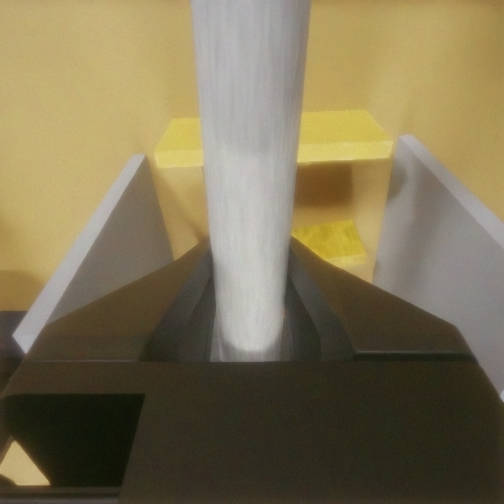

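{"method": "execute_actions", "body": {
  "actions": [
    {"arm3":{"joints":{"joint1_rad":-0.479,"joint2_rad":1.295,"joint3_rad":1.17,"joint6_rad":1.053}},"arm2":{"joints":{"joint1_rad":-0.515,"joint2_rad":1.495,"joint3_rad":1.215,"joint4_rad":-1.215,"joint6_rad":1.062}}}
  ],
  "cameras": []
}}

{"method": "execute_actions", "body": {
  "actions": [
    {"arm3":{"joints":{"joint1_rad":-0.705,"joint2_rad":1.443,"joint3_rad":1.325,"joint6_rad":0.815}},"arm2":{"joints":{"joint1_rad":-0.285,"joint2_rad":1.375,"joint3_rad":1.082,"joint4_rad":-1.21,"joint6_rad":1.279}}}
  ],
  "cameras": []
}}

{"method": "execute_actions", "body": {
  "actions": [
    {"arm3":{"joints":{"joint1_rad":-0.868,"joint2_rad":1.628,"joint3_rad":1.553,"joint4_rad":-1.37,"joint6_rad":0.638}},"arm2":{"joints":{"joint1_rad":-0.007,"joint2_rad":1.325,"joint3_rad":1.03,"joint6_rad":1.541}}}
  ],
  "cameras": ["arm2_cam_wrist"]
}}

Scene clock: 66.73 s.
Motor temperatures (°C, as the motors report them): arm1=[24 23 29 22 22 23] | arm2=[25 30 32 25 24 25] | arm3=[25 25 32 23 26 23] | arm4=[25 23 27 24 25 25]
arm1.joint_positions: joint1_rad=+0.310 joint2_rad=+0.397 joint3_rad=+0.990 joint4_rad=-1.640 joint5_rad=+0.002 joint6_rad=-0.011 gripper_m=+0.094
arm1.joint_status: not commanded
arm1.hand: x=-0.5952 y=+0.2195 z=+1.1485 quat_wxyz=(-0.205, -0.565, -0.783, +0.160) (m; scene frame)
arm2.joint_positions: joint1_rad=-0.501 joint2_rad=+1.537 joint3_rad=+1.195 joint4_rad=-1.222 joint5_rad=-0.013 joint6_rad=+1.067 gripper_m=+0.024
arm2.joint_status: all done
arm2.hand: x=-0.4261 y=+0.0335 z=+0.9577 quat_wxyz=(+0.005, -0.005, -1.000, -0.004) (m; scene frame)
arm3.joint_positions: joint1_rad=-0.480 joint2_rad=+1.318 joint3_rad=+1.093 joint4_rad=-1.327 joint5_rad=+0.010 joint6_rad=+1.054 gripper_m=+0.023
arm3.joint_status: all done
arm3.hand: x=+0.4557 y=+0.0302 z=+0.9470 quat_wxyz=(-0.006, -1.000, +0.001, +0.012) (m; scene frame)
arm4.joint_positions: joint1_rad=+0.338 joint2_rad=+0.286 joint3_rad=+1.074 joint4_rad=-1.637 joint5_rad=+0.002 joint6_rad=+1.932 gripper_m=+0.093
arm4.joint_status: not commanded
arm4.hand: x=+0.6105 y=-0.2445 z=+1.2144 quat_wxyz=(+0.120, -0.025, -0.935, -0.333) (m; scene frame)
pictures: none
No camera images: the call's "cameras" was empty. Leave "cameras" out to get every camera's image.

Scene clock: 67.87 s.
Motor temperatures (°C, as the motors report them): arm1=[24 23 29 22 22 23] | arm2=[25 30 32 25 24 25] | arm3=[25 25 32 23 26 23] | arm4=[25 23 27 24 25 25]
arm1.joint_positions: joint1_rad=+0.310 joint2_rad=+0.397 joint3_rad=+0.990 joint4_rad=-1.640 joint5_rad=+0.002 joint6_rad=-0.011 gripper_m=+0.094
arm1.joint_status: not commanded
arm1.hand: x=-0.5952 y=+0.2195 z=+1.1485 quat_wxyz=(-0.205, -0.565, -0.783, +0.160) (m; scene frame)
arm2.joint_positions: joint1_rad=-0.269 joint2_rad=+1.413 joint3_rad=+1.062 joint4_rad=-1.217 joint5_rad=-0.015 joint6_rad=+1.280 gripper_m=+0.024
arm2.joint_status: all done
arm2.hand: x=-0.5343 y=+0.0246 z=+0.9587 quat_wxyz=(+0.008, +0.005, -1.000, -0.001) (m; scene frame)
arm3.joint_positions: joint1_rad=-0.708 joint2_rad=+1.469 joint3_rad=+1.242 joint4_rad=-1.327 joint5_rad=+0.010 joint6_rad=+0.805 gripper_m=+0.023
arm3.joint_status: all done
arm3.hand: x=+0.3493 y=+0.0383 z=+0.9467 quat_wxyz=(-0.003, -1.000, -0.009, +0.012) (m; scene frame)
arm4.joint_positions: joint1_rad=+0.338 joint2_rad=+0.286 joint3_rad=+1.074 joint4_rad=-1.637 joint5_rad=+0.002 joint6_rad=+1.932 gripper_m=+0.093
arm4.joint_status: not commanded
arm4.hand: x=+0.6105 y=-0.2445 z=+1.2144 quat_wxyz=(+0.120, -0.025, -0.935, -0.333) (m; scene frame)
pictures: none
No camera images: the call's "cameras" was empty. Leave "cameras" out to get every camera's image.

Scene clock: 68.93 s.
Motor temperatures (°C, as the motors report them): arm1=[24 23 29 22 22 23] | arm2=[25 30 32 25 24 25] | arm3=[25 25 32 23 26 23] | arm4=[25 23 27 24 25 25]
arm1.joint_positions: joint1_rad=+0.310 joint2_rad=+0.397 joint3_rad=+0.990 joint4_rad=-1.640 joint5_rad=+0.002 joint6_rad=-0.011 gripper_m=+0.094
arm1.joint_status: not commanded
arm1.hand: x=-0.5952 y=+0.2195 z=+1.1485 quat_wxyz=(-0.205, -0.565, -0.783, +0.160) (m; scene frame)
arm2.joint_positions: joint1_rad=+0.004 joint2_rad=+1.368 joint3_rad=+1.009 joint4_rad=-1.216 joint5_rad=-0.017 joint6_rad=+1.541 gripper_m=+0.024
arm2.joint_status: all done
arm2.hand: x=-0.6394 y=+0.0194 z=+0.9564 quat_wxyz=(+0.009, +0.011, -1.000, +0.004) (m; scene frame)
arm3.joint_positions: joint1_rad=-0.870 joint2_rad=+1.654 joint3_rad=+1.464 joint4_rad=-1.364 joint5_rad=+0.004 joint6_rad=+0.630 gripper_m=+0.023
arm3.joint_status: all done
arm3.hand: x=+0.2455 y=+0.0440 z=+0.9493 quat_wxyz=(-0.004, -1.000, -0.016, +0.011) (m; scene frame)
arm4.joint_positions: joint1_rad=+0.338 joint2_rad=+0.286 joint3_rad=+1.074 joint4_rad=-1.637 joint5_rad=+0.002 joint6_rad=+1.932 gripper_m=+0.093
arm4.joint_status: not commanded
arm4.hand: x=+0.6105 y=-0.2445 z=+1.2144 quat_wxyz=(+0.120, -0.025, -0.935, -0.333) (m; scene frame)
pictures: arm2_cam_wrist
camera_calibration (this result's frames):
arm2_cam_wrist: T_world_to_cam=[[0.0222355, -0.999743, 0.00435467, 0.0316706], [-0.795758, -0.0150615, 0.605428, -1.0801], [-0.605207, -0.0169272, -0.795889, 0.500633], [0, 0, 0, 1]] pos_world=[-0.557217, 0.0238689, 1.05223]
Images, in order (width x height): arm2_cam_wrist 504x504.

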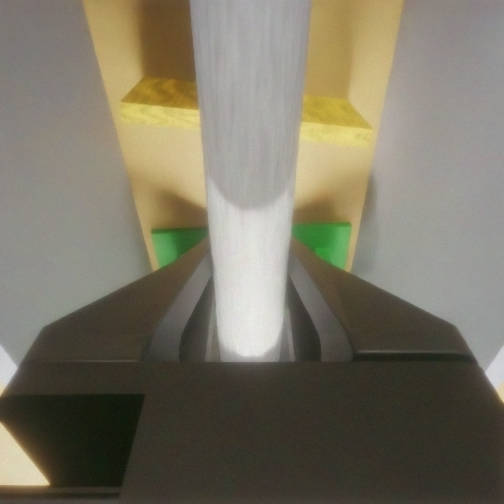

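{"method": "execute_actions", "body": {
  "actions": [
    {"arm3":{"joints":{"joint1_rad":-0.988,"joint2_rad":1.855,"joint3_rad":1.855,"joint4_rad":-1.45,"joint6_rad":0.505}},"arm2":{"joints":{"joint1_rad":0.288,"joint2_rad":1.36,"joint3_rad":1.11,"joint6_rad":1.82}},"arm1":{"joints":{"joint1_rad":0.445,"joint6_rad":1.97}}}
  ],
  "cameras": []
}}

{"method": "execute_actions", "body": {
  "actions": [
    {"arm1":{"joints":{"joint2_rad":1.275,"joint3_rad":1.255,"joint4_rad":-1.5}}}
  ],
  "cameras": ["arm1_cam_wrist","cam_high"]
}}

Scene clock: 72.47 s.
Motor temperatures (°C, as the motors report them): arm1=[24 23 29 22 22 23] | arm2=[25 29 33 25 24 25] | arm3=[25 26 33 23 26 23] | arm4=[25 23 27 24 25 25]
arm1.joint_positions: joint1_rad=+0.437 joint2_rad=+0.397 joint3_rad=+0.990 joint4_rad=-1.640 joint5_rad=+0.002 joint6_rad=+1.959 gripper_m=+0.094
arm1.joint_status: all done
arm1.hand: x=-0.5788 y=+0.2258 z=+1.1483 quat_wxyz=(-0.240, -0.966, -0.024, -0.097) (m; scene frame)
arm2.joint_positions: joint1_rad=+0.298 joint2_rad=+1.377 joint3_rad=+1.009 joint4_rad=-1.208 joint5_rad=-0.021 joint6_rad=+1.817 gripper_m=+0.024
arm2.joint_status: joint3_rad time_out (moved +0.000 of +0.101); the others done
arm2.on_its_own: joint3_rad reads +1.009 and still pushes toward +1.110 since a time_out
arm2.hand: x=-0.7476 y=+0.0054 z=+0.9534 quat_wxyz=(+0.010, +0.020, -1.000, +0.007) (m; scene frame)
arm3.joint_positions: joint1_rad=-0.988 joint2_rad=+1.885 joint3_rad=+1.769 joint4_rad=-1.437 joint5_rad=+0.000 joint6_rad=+0.495 gripper_m=+0.023
arm3.joint_status: all done
arm3.hand: x=+0.1385 y=+0.0468 z=+0.9452 quat_wxyz=(-0.005, -1.000, -0.025, +0.010) (m; scene frame)
arm4.joint_positions: joint1_rad=+0.338 joint2_rad=+0.286 joint3_rad=+1.074 joint4_rad=-1.637 joint5_rad=+0.002 joint6_rad=+1.932 gripper_m=+0.093
arm4.joint_status: not commanded
arm4.hand: x=+0.6105 y=-0.2445 z=+1.2144 quat_wxyz=(+0.120, -0.025, -0.935, -0.333) (m; scene frame)
pictures: none
No camera images: the call's "cameras" was empty. Leave "cameras" out to get every camera's image.

not run: a stop came earlier in this reply.

{"method": "execute_actions", "body": {
  "actions": [
    {"arm1":{"joints":{"joint2_rad":1.275,"joint3_rad":1.26,"joint4_rad":-1.5}},"arm2":{"joints":{"joint3_rad":1.07}}}
  ],
  "cameras": ["arm1_cam_wrist","cam_high"]
}}

Scene clock: 74.60 s.
Motor temperatures (°C, as the motors report them): arm1=[24 23 29 22 22 23] | arm2=[25 29 33 25 24 25] | arm3=[25 26 34 23 26 23] | arm4=[25 23 27 24 25 25]
arm1.joint_positions: joint1_rad=+0.437 joint2_rad=+1.286 joint3_rad=+1.241 joint4_rad=-1.506 joint5_rad=+0.002 joint6_rad=+1.961 gripper_m=+0.094
arm1.joint_status: all done
arm1.hand: x=-0.4834 y=+0.0181 z=+1.0582 quat_wxyz=(-0.011, -1.000, -0.023, +0.003) (m; scene frame)
arm2.joint_positions: joint1_rad=+0.298 joint2_rad=+1.377 joint3_rad=+1.009 joint4_rad=-1.208 joint5_rad=-0.021 joint6_rad=+1.817 gripper_m=+0.024
arm2.joint_status: all done
arm2.hand: x=-0.7476 y=+0.0054 z=+0.9534 quat_wxyz=(+0.010, +0.020, -1.000, +0.007) (m; scene frame)
arm3.joint_positions: joint1_rad=-0.988 joint2_rad=+1.885 joint3_rad=+1.769 joint4_rad=-1.437 joint5_rad=+0.000 joint6_rad=+0.495 gripper_m=+0.023
arm3.joint_status: not commanded
arm3.hand: x=+0.1385 y=+0.0468 z=+0.9452 quat_wxyz=(-0.005, -1.000, -0.025, +0.010) (m; scene frame)
arm4.joint_positions: joint1_rad=+0.338 joint2_rad=+0.286 joint3_rad=+1.074 joint4_rad=-1.637 joint5_rad=+0.002 joint6_rad=+1.932 gripper_m=+0.093
arm4.joint_status: not commanded
arm4.hand: x=+0.6105 y=-0.2445 z=+1.2144 quat_wxyz=(+0.120, -0.025, -0.935, -0.333) (m; scene frame)
pictures: arm1_cam_wrist, cam_high
camera_calibration (this result's frames):
arm1_cam_wrist: T_world_to_cam=[[-0.0492257, 0.998757, -0.00787807, -0.0371637], [0.815877, 0.0447594, 0.576491, -0.215], [0.576127, 0.0219506, -0.817066, 1.26837], [0, 0, 0, 1]] pos_world=[-0.557158, 0.0188992, 1.15999]
Images, in order (width x height): arm1_cam_wrist 504x504, cam_high 504x504.

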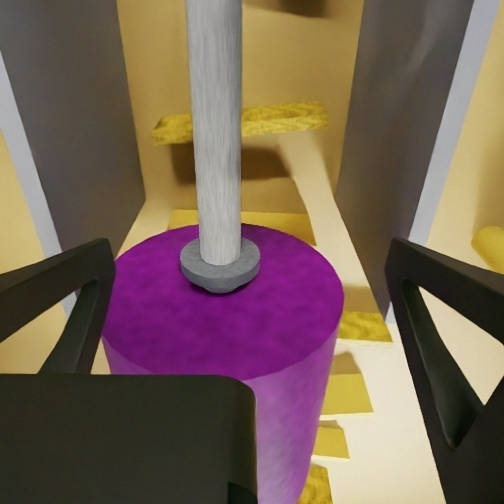

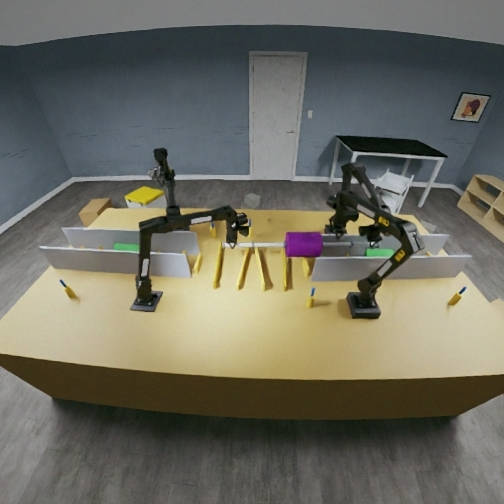

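{"method": "execute_actions", "body": {
  "actions": [
    {"arm1":{"joints":{"joint1_rad":0.41,"joint2_rad":1.39,"joint3_rad":1.064,"joint4_rad":-1.225,"joint6_rad":1.935}}}
  ],
  "cameras": ["arm1_cam_wrist"]
}}

Scene clock: 76.47 s.
Motor temperatures (°C, as the motors report them): arm1=[24 23 29 22 22 23] | arm2=[25 29 33 25 24 25] | arm3=[25 26 34 23 26 23] | arm4=[25 23 27 24 25 25]
arm1.joint_positions: joint1_rad=+0.420 joint2_rad=+1.408 joint3_rad=+1.048 joint4_rad=-1.237 joint5_rad=+0.002 joint6_rad=+1.945 gripper_m=+0.094
arm1.joint_status: all done
arm1.hand: x=-0.4854 y=+0.0045 z=+0.9433 quat_wxyz=(+0.009, -1.000, -0.022, +0.011) (m; scene frame)
arm2.joint_positions: joint1_rad=+0.298 joint2_rad=+1.377 joint3_rad=+1.009 joint4_rad=-1.208 joint5_rad=-0.021 joint6_rad=+1.817 gripper_m=+0.024
arm2.joint_status: not commanded
arm2.hand: x=-0.7476 y=+0.0054 z=+0.9534 quat_wxyz=(+0.010, +0.020, -1.000, +0.007) (m; scene frame)
arm3.joint_positions: joint1_rad=-0.988 joint2_rad=+1.885 joint3_rad=+1.769 joint4_rad=-1.437 joint5_rad=+0.000 joint6_rad=+0.495 gripper_m=+0.023
arm3.joint_status: not commanded
arm3.hand: x=+0.1385 y=+0.0468 z=+0.9452 quat_wxyz=(-0.005, -1.000, -0.025, +0.010) (m; scene frame)
arm4.joint_positions: joint1_rad=+0.338 joint2_rad=+0.286 joint3_rad=+1.074 joint4_rad=-1.637 joint5_rad=+0.002 joint6_rad=+1.932 gripper_m=+0.093
arm4.joint_status: not commanded
arm4.hand: x=+0.6105 y=-0.2445 z=+1.2144 quat_wxyz=(+0.120, -0.025, -0.935, -0.333) (m; scene frame)
pictures: arm1_cam_wrist
camera_calibration (this result's frames):
arm1_cam_wrist: T_world_to_cam=[[-0.0476999, 0.998283, 0.0339835, -0.0633134], [0.826515, 0.0203423, 0.562547, -0.128125], [0.56089, 0.0549213, -0.826067, 1.17693], [0, 0, 0, 1]] pos_world=[-0.557248, 0.00117289, 1.04645]
Images, in order (width x height): arm1_cam_wrist 504x504.

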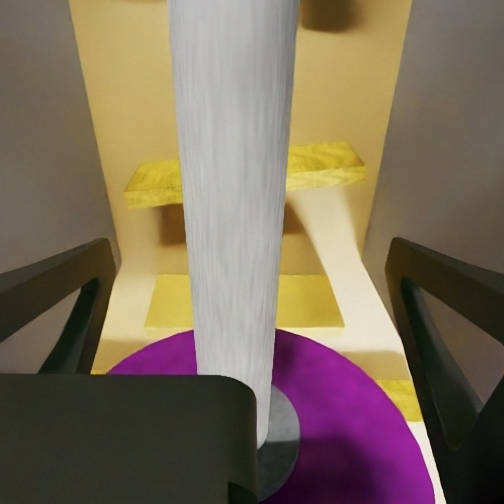

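{"method": "execute_actions", "body": {
  "actions": [
    {"arm1":{"joints":{"joint4_rad":-1.205,"gripper_m":0}}}
  ],
  "cameras": []
}}

{"method": "execute_actions", "body": {
  "actions": [
    {"arm1":{"joints":{"joint2_rad":1.36,"joint3_rad":1.125}},"arm2":{"joints":{"joint2_rad":1.372,"joint3_rad":1.03}},"arm3":{"joints":{"joint3_rad":1.82}}}
  ],
  "cameras": []
}}

{"method": "execute_actions", "body": {
  "actions": [
    {"arm2":{"joints":{"gripper_m":0.093}}}
  ],
  "cameras": []
}}

{"method": "execute_actions", "body": {
  "actions": [
    {"arm2":{"joints":{"joint2_rad":0.4}}}
  ],
  "cameras": ["cam_high"]
}}

Scene clock: 78.00 s.
Motor temperatures (°C, as the motors report them): arm1=[24 23 29 22 22 23] | arm2=[25 29 33 25 24 25] | arm3=[25 26 35 23 26 23] | arm4=[25 23 27 24 25 25]
arm1.joint_positions: joint1_rad=+0.419 joint2_rad=+1.408 joint3_rad=+1.048 joint4_rad=-1.215 joint5_rad=+0.002 joint6_rad=+1.951 gripper_m=+0.023
arm1.joint_status: gripper_m off_target (ended at +0.023, target +0.000); the others done
arm1.hand: x=-0.4834 y=-0.0006 z=+0.9432 quat_wxyz=(-0.001, -1.000, -0.019, +0.007) (m; scene frame)
arm2.joint_positions: joint1_rad=+0.298 joint2_rad=+1.377 joint3_rad=+1.009 joint4_rad=-1.208 joint5_rad=-0.020 joint6_rad=+1.817 gripper_m=+0.024
arm2.joint_status: not commanded
arm2.hand: x=-0.7476 y=+0.0055 z=+0.9534 quat_wxyz=(+0.010, +0.020, -1.000, +0.007) (m; scene frame)
arm3.joint_positions: joint1_rad=-0.988 joint2_rad=+1.885 joint3_rad=+1.769 joint4_rad=-1.437 joint5_rad=+0.000 joint6_rad=+0.495 gripper_m=+0.023
arm3.joint_status: not commanded
arm3.hand: x=+0.1384 y=+0.0468 z=+0.9452 quat_wxyz=(-0.005, -1.000, -0.024, +0.011) (m; scene frame)
arm4.joint_positions: joint1_rad=+0.338 joint2_rad=+0.286 joint3_rad=+1.074 joint4_rad=-1.637 joint5_rad=+0.002 joint6_rad=+1.932 gripper_m=+0.093
arm4.joint_status: not commanded
arm4.hand: x=+0.6105 y=-0.2445 z=+1.2144 quat_wxyz=(+0.120, -0.025, -0.935, -0.333) (m; scene frame)
pictures: none
No camera images: the call's "cameras" was empty. Leave "cameras" out to get every camera's image.

Scene clock: 78.57 s.
Motor temperatures (°C, as the motors report them): arm1=[24 23 29 22 22 23] | arm2=[25 29 33 25 24 25] | arm3=[25 26 35 23 26 23] | arm4=[25 23 27 24 25 25]
arm1.joint_positions: joint1_rad=+0.419 joint2_rad=+1.408 joint3_rad=+1.048 joint4_rad=-1.215 joint5_rad=+0.002 joint6_rad=+1.952 gripper_m=+0.023
arm1.joint_status: all done
arm1.hand: x=-0.4834 y=-0.0006 z=+0.9434 quat_wxyz=(-0.001, -1.000, -0.019, +0.007) (m; scene frame)
arm2.joint_positions: joint1_rad=+0.298 joint2_rad=+1.380 joint3_rad=+1.009 joint4_rad=-1.208 joint5_rad=-0.020 joint6_rad=+1.818 gripper_m=+0.024
arm2.joint_status: all done
arm2.hand: x=-0.7476 y=+0.0055 z=+0.9524 quat_wxyz=(+0.010, +0.020, -1.000, +0.008) (m; scene frame)
arm3.joint_positions: joint1_rad=-0.988 joint2_rad=+1.885 joint3_rad=+1.769 joint4_rad=-1.437 joint5_rad=+0.000 joint6_rad=+0.495 gripper_m=+0.023
arm3.joint_status: all done
arm3.hand: x=+0.1384 y=+0.0468 z=+0.9452 quat_wxyz=(-0.005, -1.000, -0.024, +0.011) (m; scene frame)
arm4.joint_positions: joint1_rad=+0.338 joint2_rad=+0.286 joint3_rad=+1.074 joint4_rad=-1.637 joint5_rad=+0.002 joint6_rad=+1.932 gripper_m=+0.093
arm4.joint_status: not commanded
arm4.hand: x=+0.6105 y=-0.2445 z=+1.2144 quat_wxyz=(+0.120, -0.025, -0.935, -0.333) (m; scene frame)
pictures: none
No camera images: the call's "cameras" was empty. Leave "cameras" out to get every camera's image.

Scene clock: 79.40 s.
Motor temperatures (°C, as the motors report them): arm1=[24 23 30 22 22 23] | arm2=[25 29 33 25 24 25] | arm3=[25 26 35 23 26 23] | arm4=[25 23 27 24 25 25]
arm1.joint_positions: joint1_rad=+0.418 joint2_rad=+1.409 joint3_rad=+1.048 joint4_rad=-1.213 joint5_rad=+0.000 joint6_rad=+1.952 gripper_m=+0.023
arm1.joint_status: not commanded
arm1.hand: x=-0.4833 y=-0.0009 z=+0.9431 quat_wxyz=(-0.001, -1.000, -0.018, +0.006) (m; scene frame)
arm2.joint_positions: joint1_rad=+0.298 joint2_rad=+1.379 joint3_rad=+1.009 joint4_rad=-1.208 joint5_rad=-0.004 joint6_rad=+1.818 gripper_m=+0.093
arm2.joint_status: all done
arm2.hand: x=-0.7446 y=+0.0064 z=+0.9528 quat_wxyz=(+0.002, +0.019, -1.000, +0.006) (m; scene frame)
arm3.joint_positions: joint1_rad=-0.988 joint2_rad=+1.885 joint3_rad=+1.769 joint4_rad=-1.437 joint5_rad=+0.002 joint6_rad=+0.495 gripper_m=+0.023
arm3.joint_status: not commanded
arm3.hand: x=+0.1383 y=+0.0471 z=+0.9452 quat_wxyz=(-0.004, -1.000, -0.024, +0.011) (m; scene frame)
arm4.joint_positions: joint1_rad=+0.338 joint2_rad=+0.286 joint3_rad=+1.074 joint4_rad=-1.637 joint5_rad=+0.002 joint6_rad=+1.932 gripper_m=+0.093
arm4.joint_status: not commanded
arm4.hand: x=+0.6105 y=-0.2445 z=+1.2144 quat_wxyz=(+0.120, -0.025, -0.935, -0.333) (m; scene frame)
pictures: none
No camera images: the call's "cameras" was empty. Leave "cameras" out to get every camera's image.

Scene clock: 80.97 s.
Motor temperatures (°C, as the motors report them): arm1=[24 23 30 22 22 23] | arm2=[25 28 33 25 24 25] | arm3=[25 27 35 23 25 23] | arm4=[25 23 27 24 25 25]
arm1.joint_positions: joint1_rad=+0.418 joint2_rad=+1.409 joint3_rad=+1.048 joint4_rad=-1.213 joint5_rad=+0.000 joint6_rad=+1.952 gripper_m=+0.023
arm1.joint_status: not commanded
arm1.hand: x=-0.4833 y=-0.0009 z=+0.9431 quat_wxyz=(-0.001, -1.000, -0.018, +0.006) (m; scene frame)
arm2.joint_positions: joint1_rad=+0.298 joint2_rad=+0.397 joint3_rad=+1.009 joint4_rad=-1.208 joint5_rad=-0.004 joint6_rad=+1.818 gripper_m=+0.093
arm2.joint_status: all done
arm2.hand: x=-0.7000 y=-0.1419 z=+1.2432 quat_wxyz=(+0.126, +0.017, -0.884, -0.450) (m; scene frame)
arm3.joint_positions: joint1_rad=-0.988 joint2_rad=+1.885 joint3_rad=+1.769 joint4_rad=-1.437 joint5_rad=+0.002 joint6_rad=+0.495 gripper_m=+0.023
arm3.joint_status: not commanded
arm3.hand: x=+0.1383 y=+0.0471 z=+0.9452 quat_wxyz=(-0.004, -1.000, -0.024, +0.011) (m; scene frame)
arm4.joint_positions: joint1_rad=+0.338 joint2_rad=+0.286 joint3_rad=+1.074 joint4_rad=-1.637 joint5_rad=+0.002 joint6_rad=+1.932 gripper_m=+0.093
arm4.joint_status: not commanded
arm4.hand: x=+0.6105 y=-0.2445 z=+1.2144 quat_wxyz=(+0.120, -0.025, -0.935, -0.333) (m; scene frame)
pictures: cam_high
Images, in order (width x height): cam_high 504x504.

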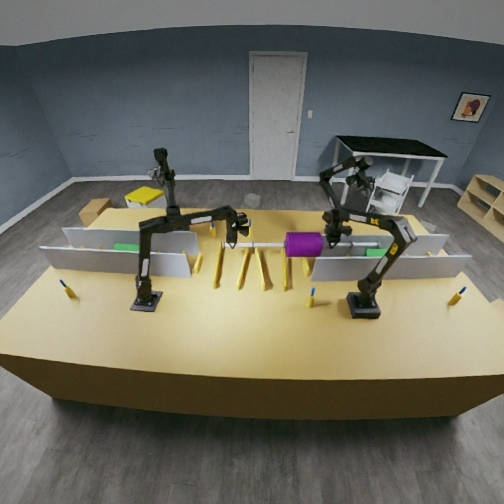

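{"method": "execute_actions", "body": {
  "actions": [
    {"arm2":{"joints":{"joint1_rad":-0.937,"joint3_rad":1.7,"joint2_rad":0.7,"joint4_rad":-1.65,"joint6_rad":0.587}}}
  ],
  "cameras": []
}}

{"method": "execute_actions", "body": {
  "actions": [
    {"arm2":{"joints":{"joint2_rad":2.0,"joint3_rad":2.235}}}
  ],
  "cameras": ["cam_high","arm2_cam_wrist"]
}}

Scene clock: 83.87 s.
Motor temperatures (°C, as the motors report them): arm1=[24 23 31 22 22 23] | arm2=[25 28 33 25 24 25] | arm3=[25 27 34 23 25 23] | arm4=[25 23 26 24 25 25]
arm1.joint_positions: joint1_rad=+0.418 joint2_rad=+1.409 joint3_rad=+1.048 joint4_rad=-1.213 joint5_rad=+0.000 joint6_rad=+1.952 gripper_m=+0.023
arm1.joint_status: not commanded
arm1.hand: x=-0.4833 y=-0.0009 z=+0.9431 quat_wxyz=(-0.001, -1.000, -0.018, +0.006) (m; scene frame)
arm2.joint_positions: joint1_rad=-0.926 joint2_rad=+0.694 joint3_rad=+1.672 joint4_rad=-1.635 joint5_rad=+0.000 joint6_rad=+0.595 gripper_m=+0.093
arm2.joint_status: all done
arm2.hand: x=-0.4916 y=-0.2397 z=+1.4136 quat_wxyz=(-0.360, +0.017, -0.898, -0.252) (m; scene frame)
arm3.joint_positions: joint1_rad=-0.988 joint2_rad=+1.885 joint3_rad=+1.769 joint4_rad=-1.437 joint5_rad=+0.002 joint6_rad=+0.495 gripper_m=+0.023
arm3.joint_status: not commanded
arm3.hand: x=+0.1383 y=+0.0471 z=+0.9452 quat_wxyz=(-0.004, -1.000, -0.024, +0.011) (m; scene frame)
arm4.joint_positions: joint1_rad=+0.338 joint2_rad=+0.286 joint3_rad=+1.074 joint4_rad=-1.637 joint5_rad=+0.002 joint6_rad=+1.932 gripper_m=+0.093
arm4.joint_status: not commanded
arm4.hand: x=+0.6105 y=-0.2445 z=+1.2144 quat_wxyz=(+0.120, -0.025, -0.935, -0.333) (m; scene frame)
pictures: none
No camera images: the call's "cameras" was empty. Leave "cameras" out to get every camera's image.

Scene clock: 85.80 s.
Motor temperatures (°C, as the motors report them): arm1=[24 23 31 22 22 23] | arm2=[25 28 33 25 24 25] | arm3=[25 27 34 23 25 23] | arm4=[25 23 26 24 25 25]
arm1.joint_positions: joint1_rad=+0.418 joint2_rad=+1.409 joint3_rad=+1.048 joint4_rad=-1.213 joint5_rad=+0.000 joint6_rad=+1.952 gripper_m=+0.023
arm1.joint_status: not commanded
arm1.hand: x=-0.4833 y=-0.0009 z=+0.9431 quat_wxyz=(-0.001, -1.000, -0.018, +0.006) (m; scene frame)
arm2.joint_positions: joint1_rad=-0.926 joint2_rad=+2.002 joint3_rad=+2.218 joint4_rad=-1.641 joint5_rad=+0.000 joint6_rad=+0.594 gripper_m=+0.093
arm2.joint_status: all done
arm2.hand: x=-0.1147 y=+0.0358 z=+1.1047 quat_wxyz=(-0.058, +0.020, -0.997, -0.040) (m; scene frame)
arm3.joint_positions: joint1_rad=-0.988 joint2_rad=+1.885 joint3_rad=+1.769 joint4_rad=-1.437 joint5_rad=+0.002 joint6_rad=+0.495 gripper_m=+0.023
arm3.joint_status: not commanded
arm3.hand: x=+0.1383 y=+0.0471 z=+0.9452 quat_wxyz=(-0.004, -1.000, -0.024, +0.011) (m; scene frame)
arm4.joint_positions: joint1_rad=+0.338 joint2_rad=+0.286 joint3_rad=+1.074 joint4_rad=-1.637 joint5_rad=+0.002 joint6_rad=+1.932 gripper_m=+0.093
arm4.joint_status: not commanded
arm4.hand: x=+0.6105 y=-0.2445 z=+1.2144 quat_wxyz=(+0.120, -0.025, -0.935, -0.333) (m; scene frame)
pictures: arm2_cam_wrist, cam_high
camera_calibration (this result's frames):
arm2_cam_wrist: T_world_to_cam=[[0.0440681, -0.995843, -0.0797228, 0.130946], [-0.868686, -0.077608, 0.489247, -0.629836], [-0.4934, 0.0476939, -0.868494, 1.02719], [0, 0, 0, 1]] pos_world=[-0.046086, 0.032531, 1.21069]
Images, in order (width x height): arm2_cam_wrist 504x504, cam_high 504x504.

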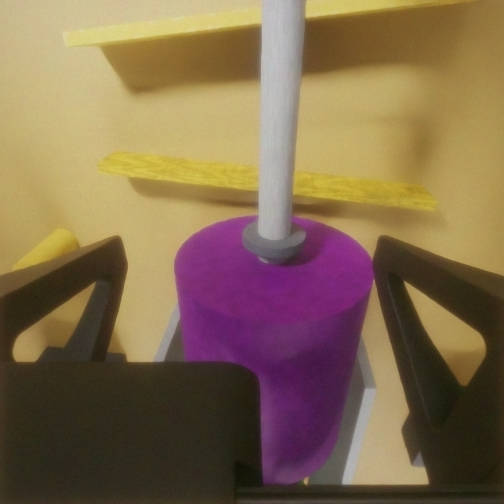

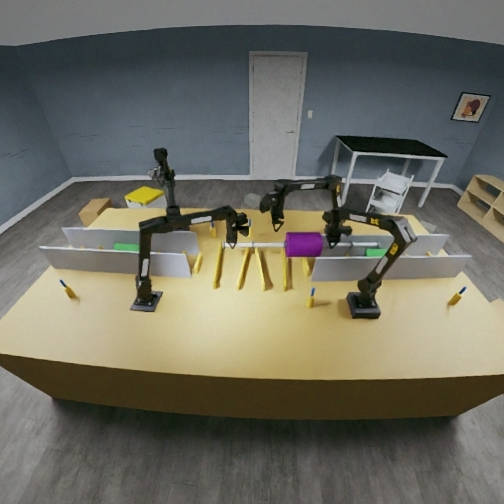

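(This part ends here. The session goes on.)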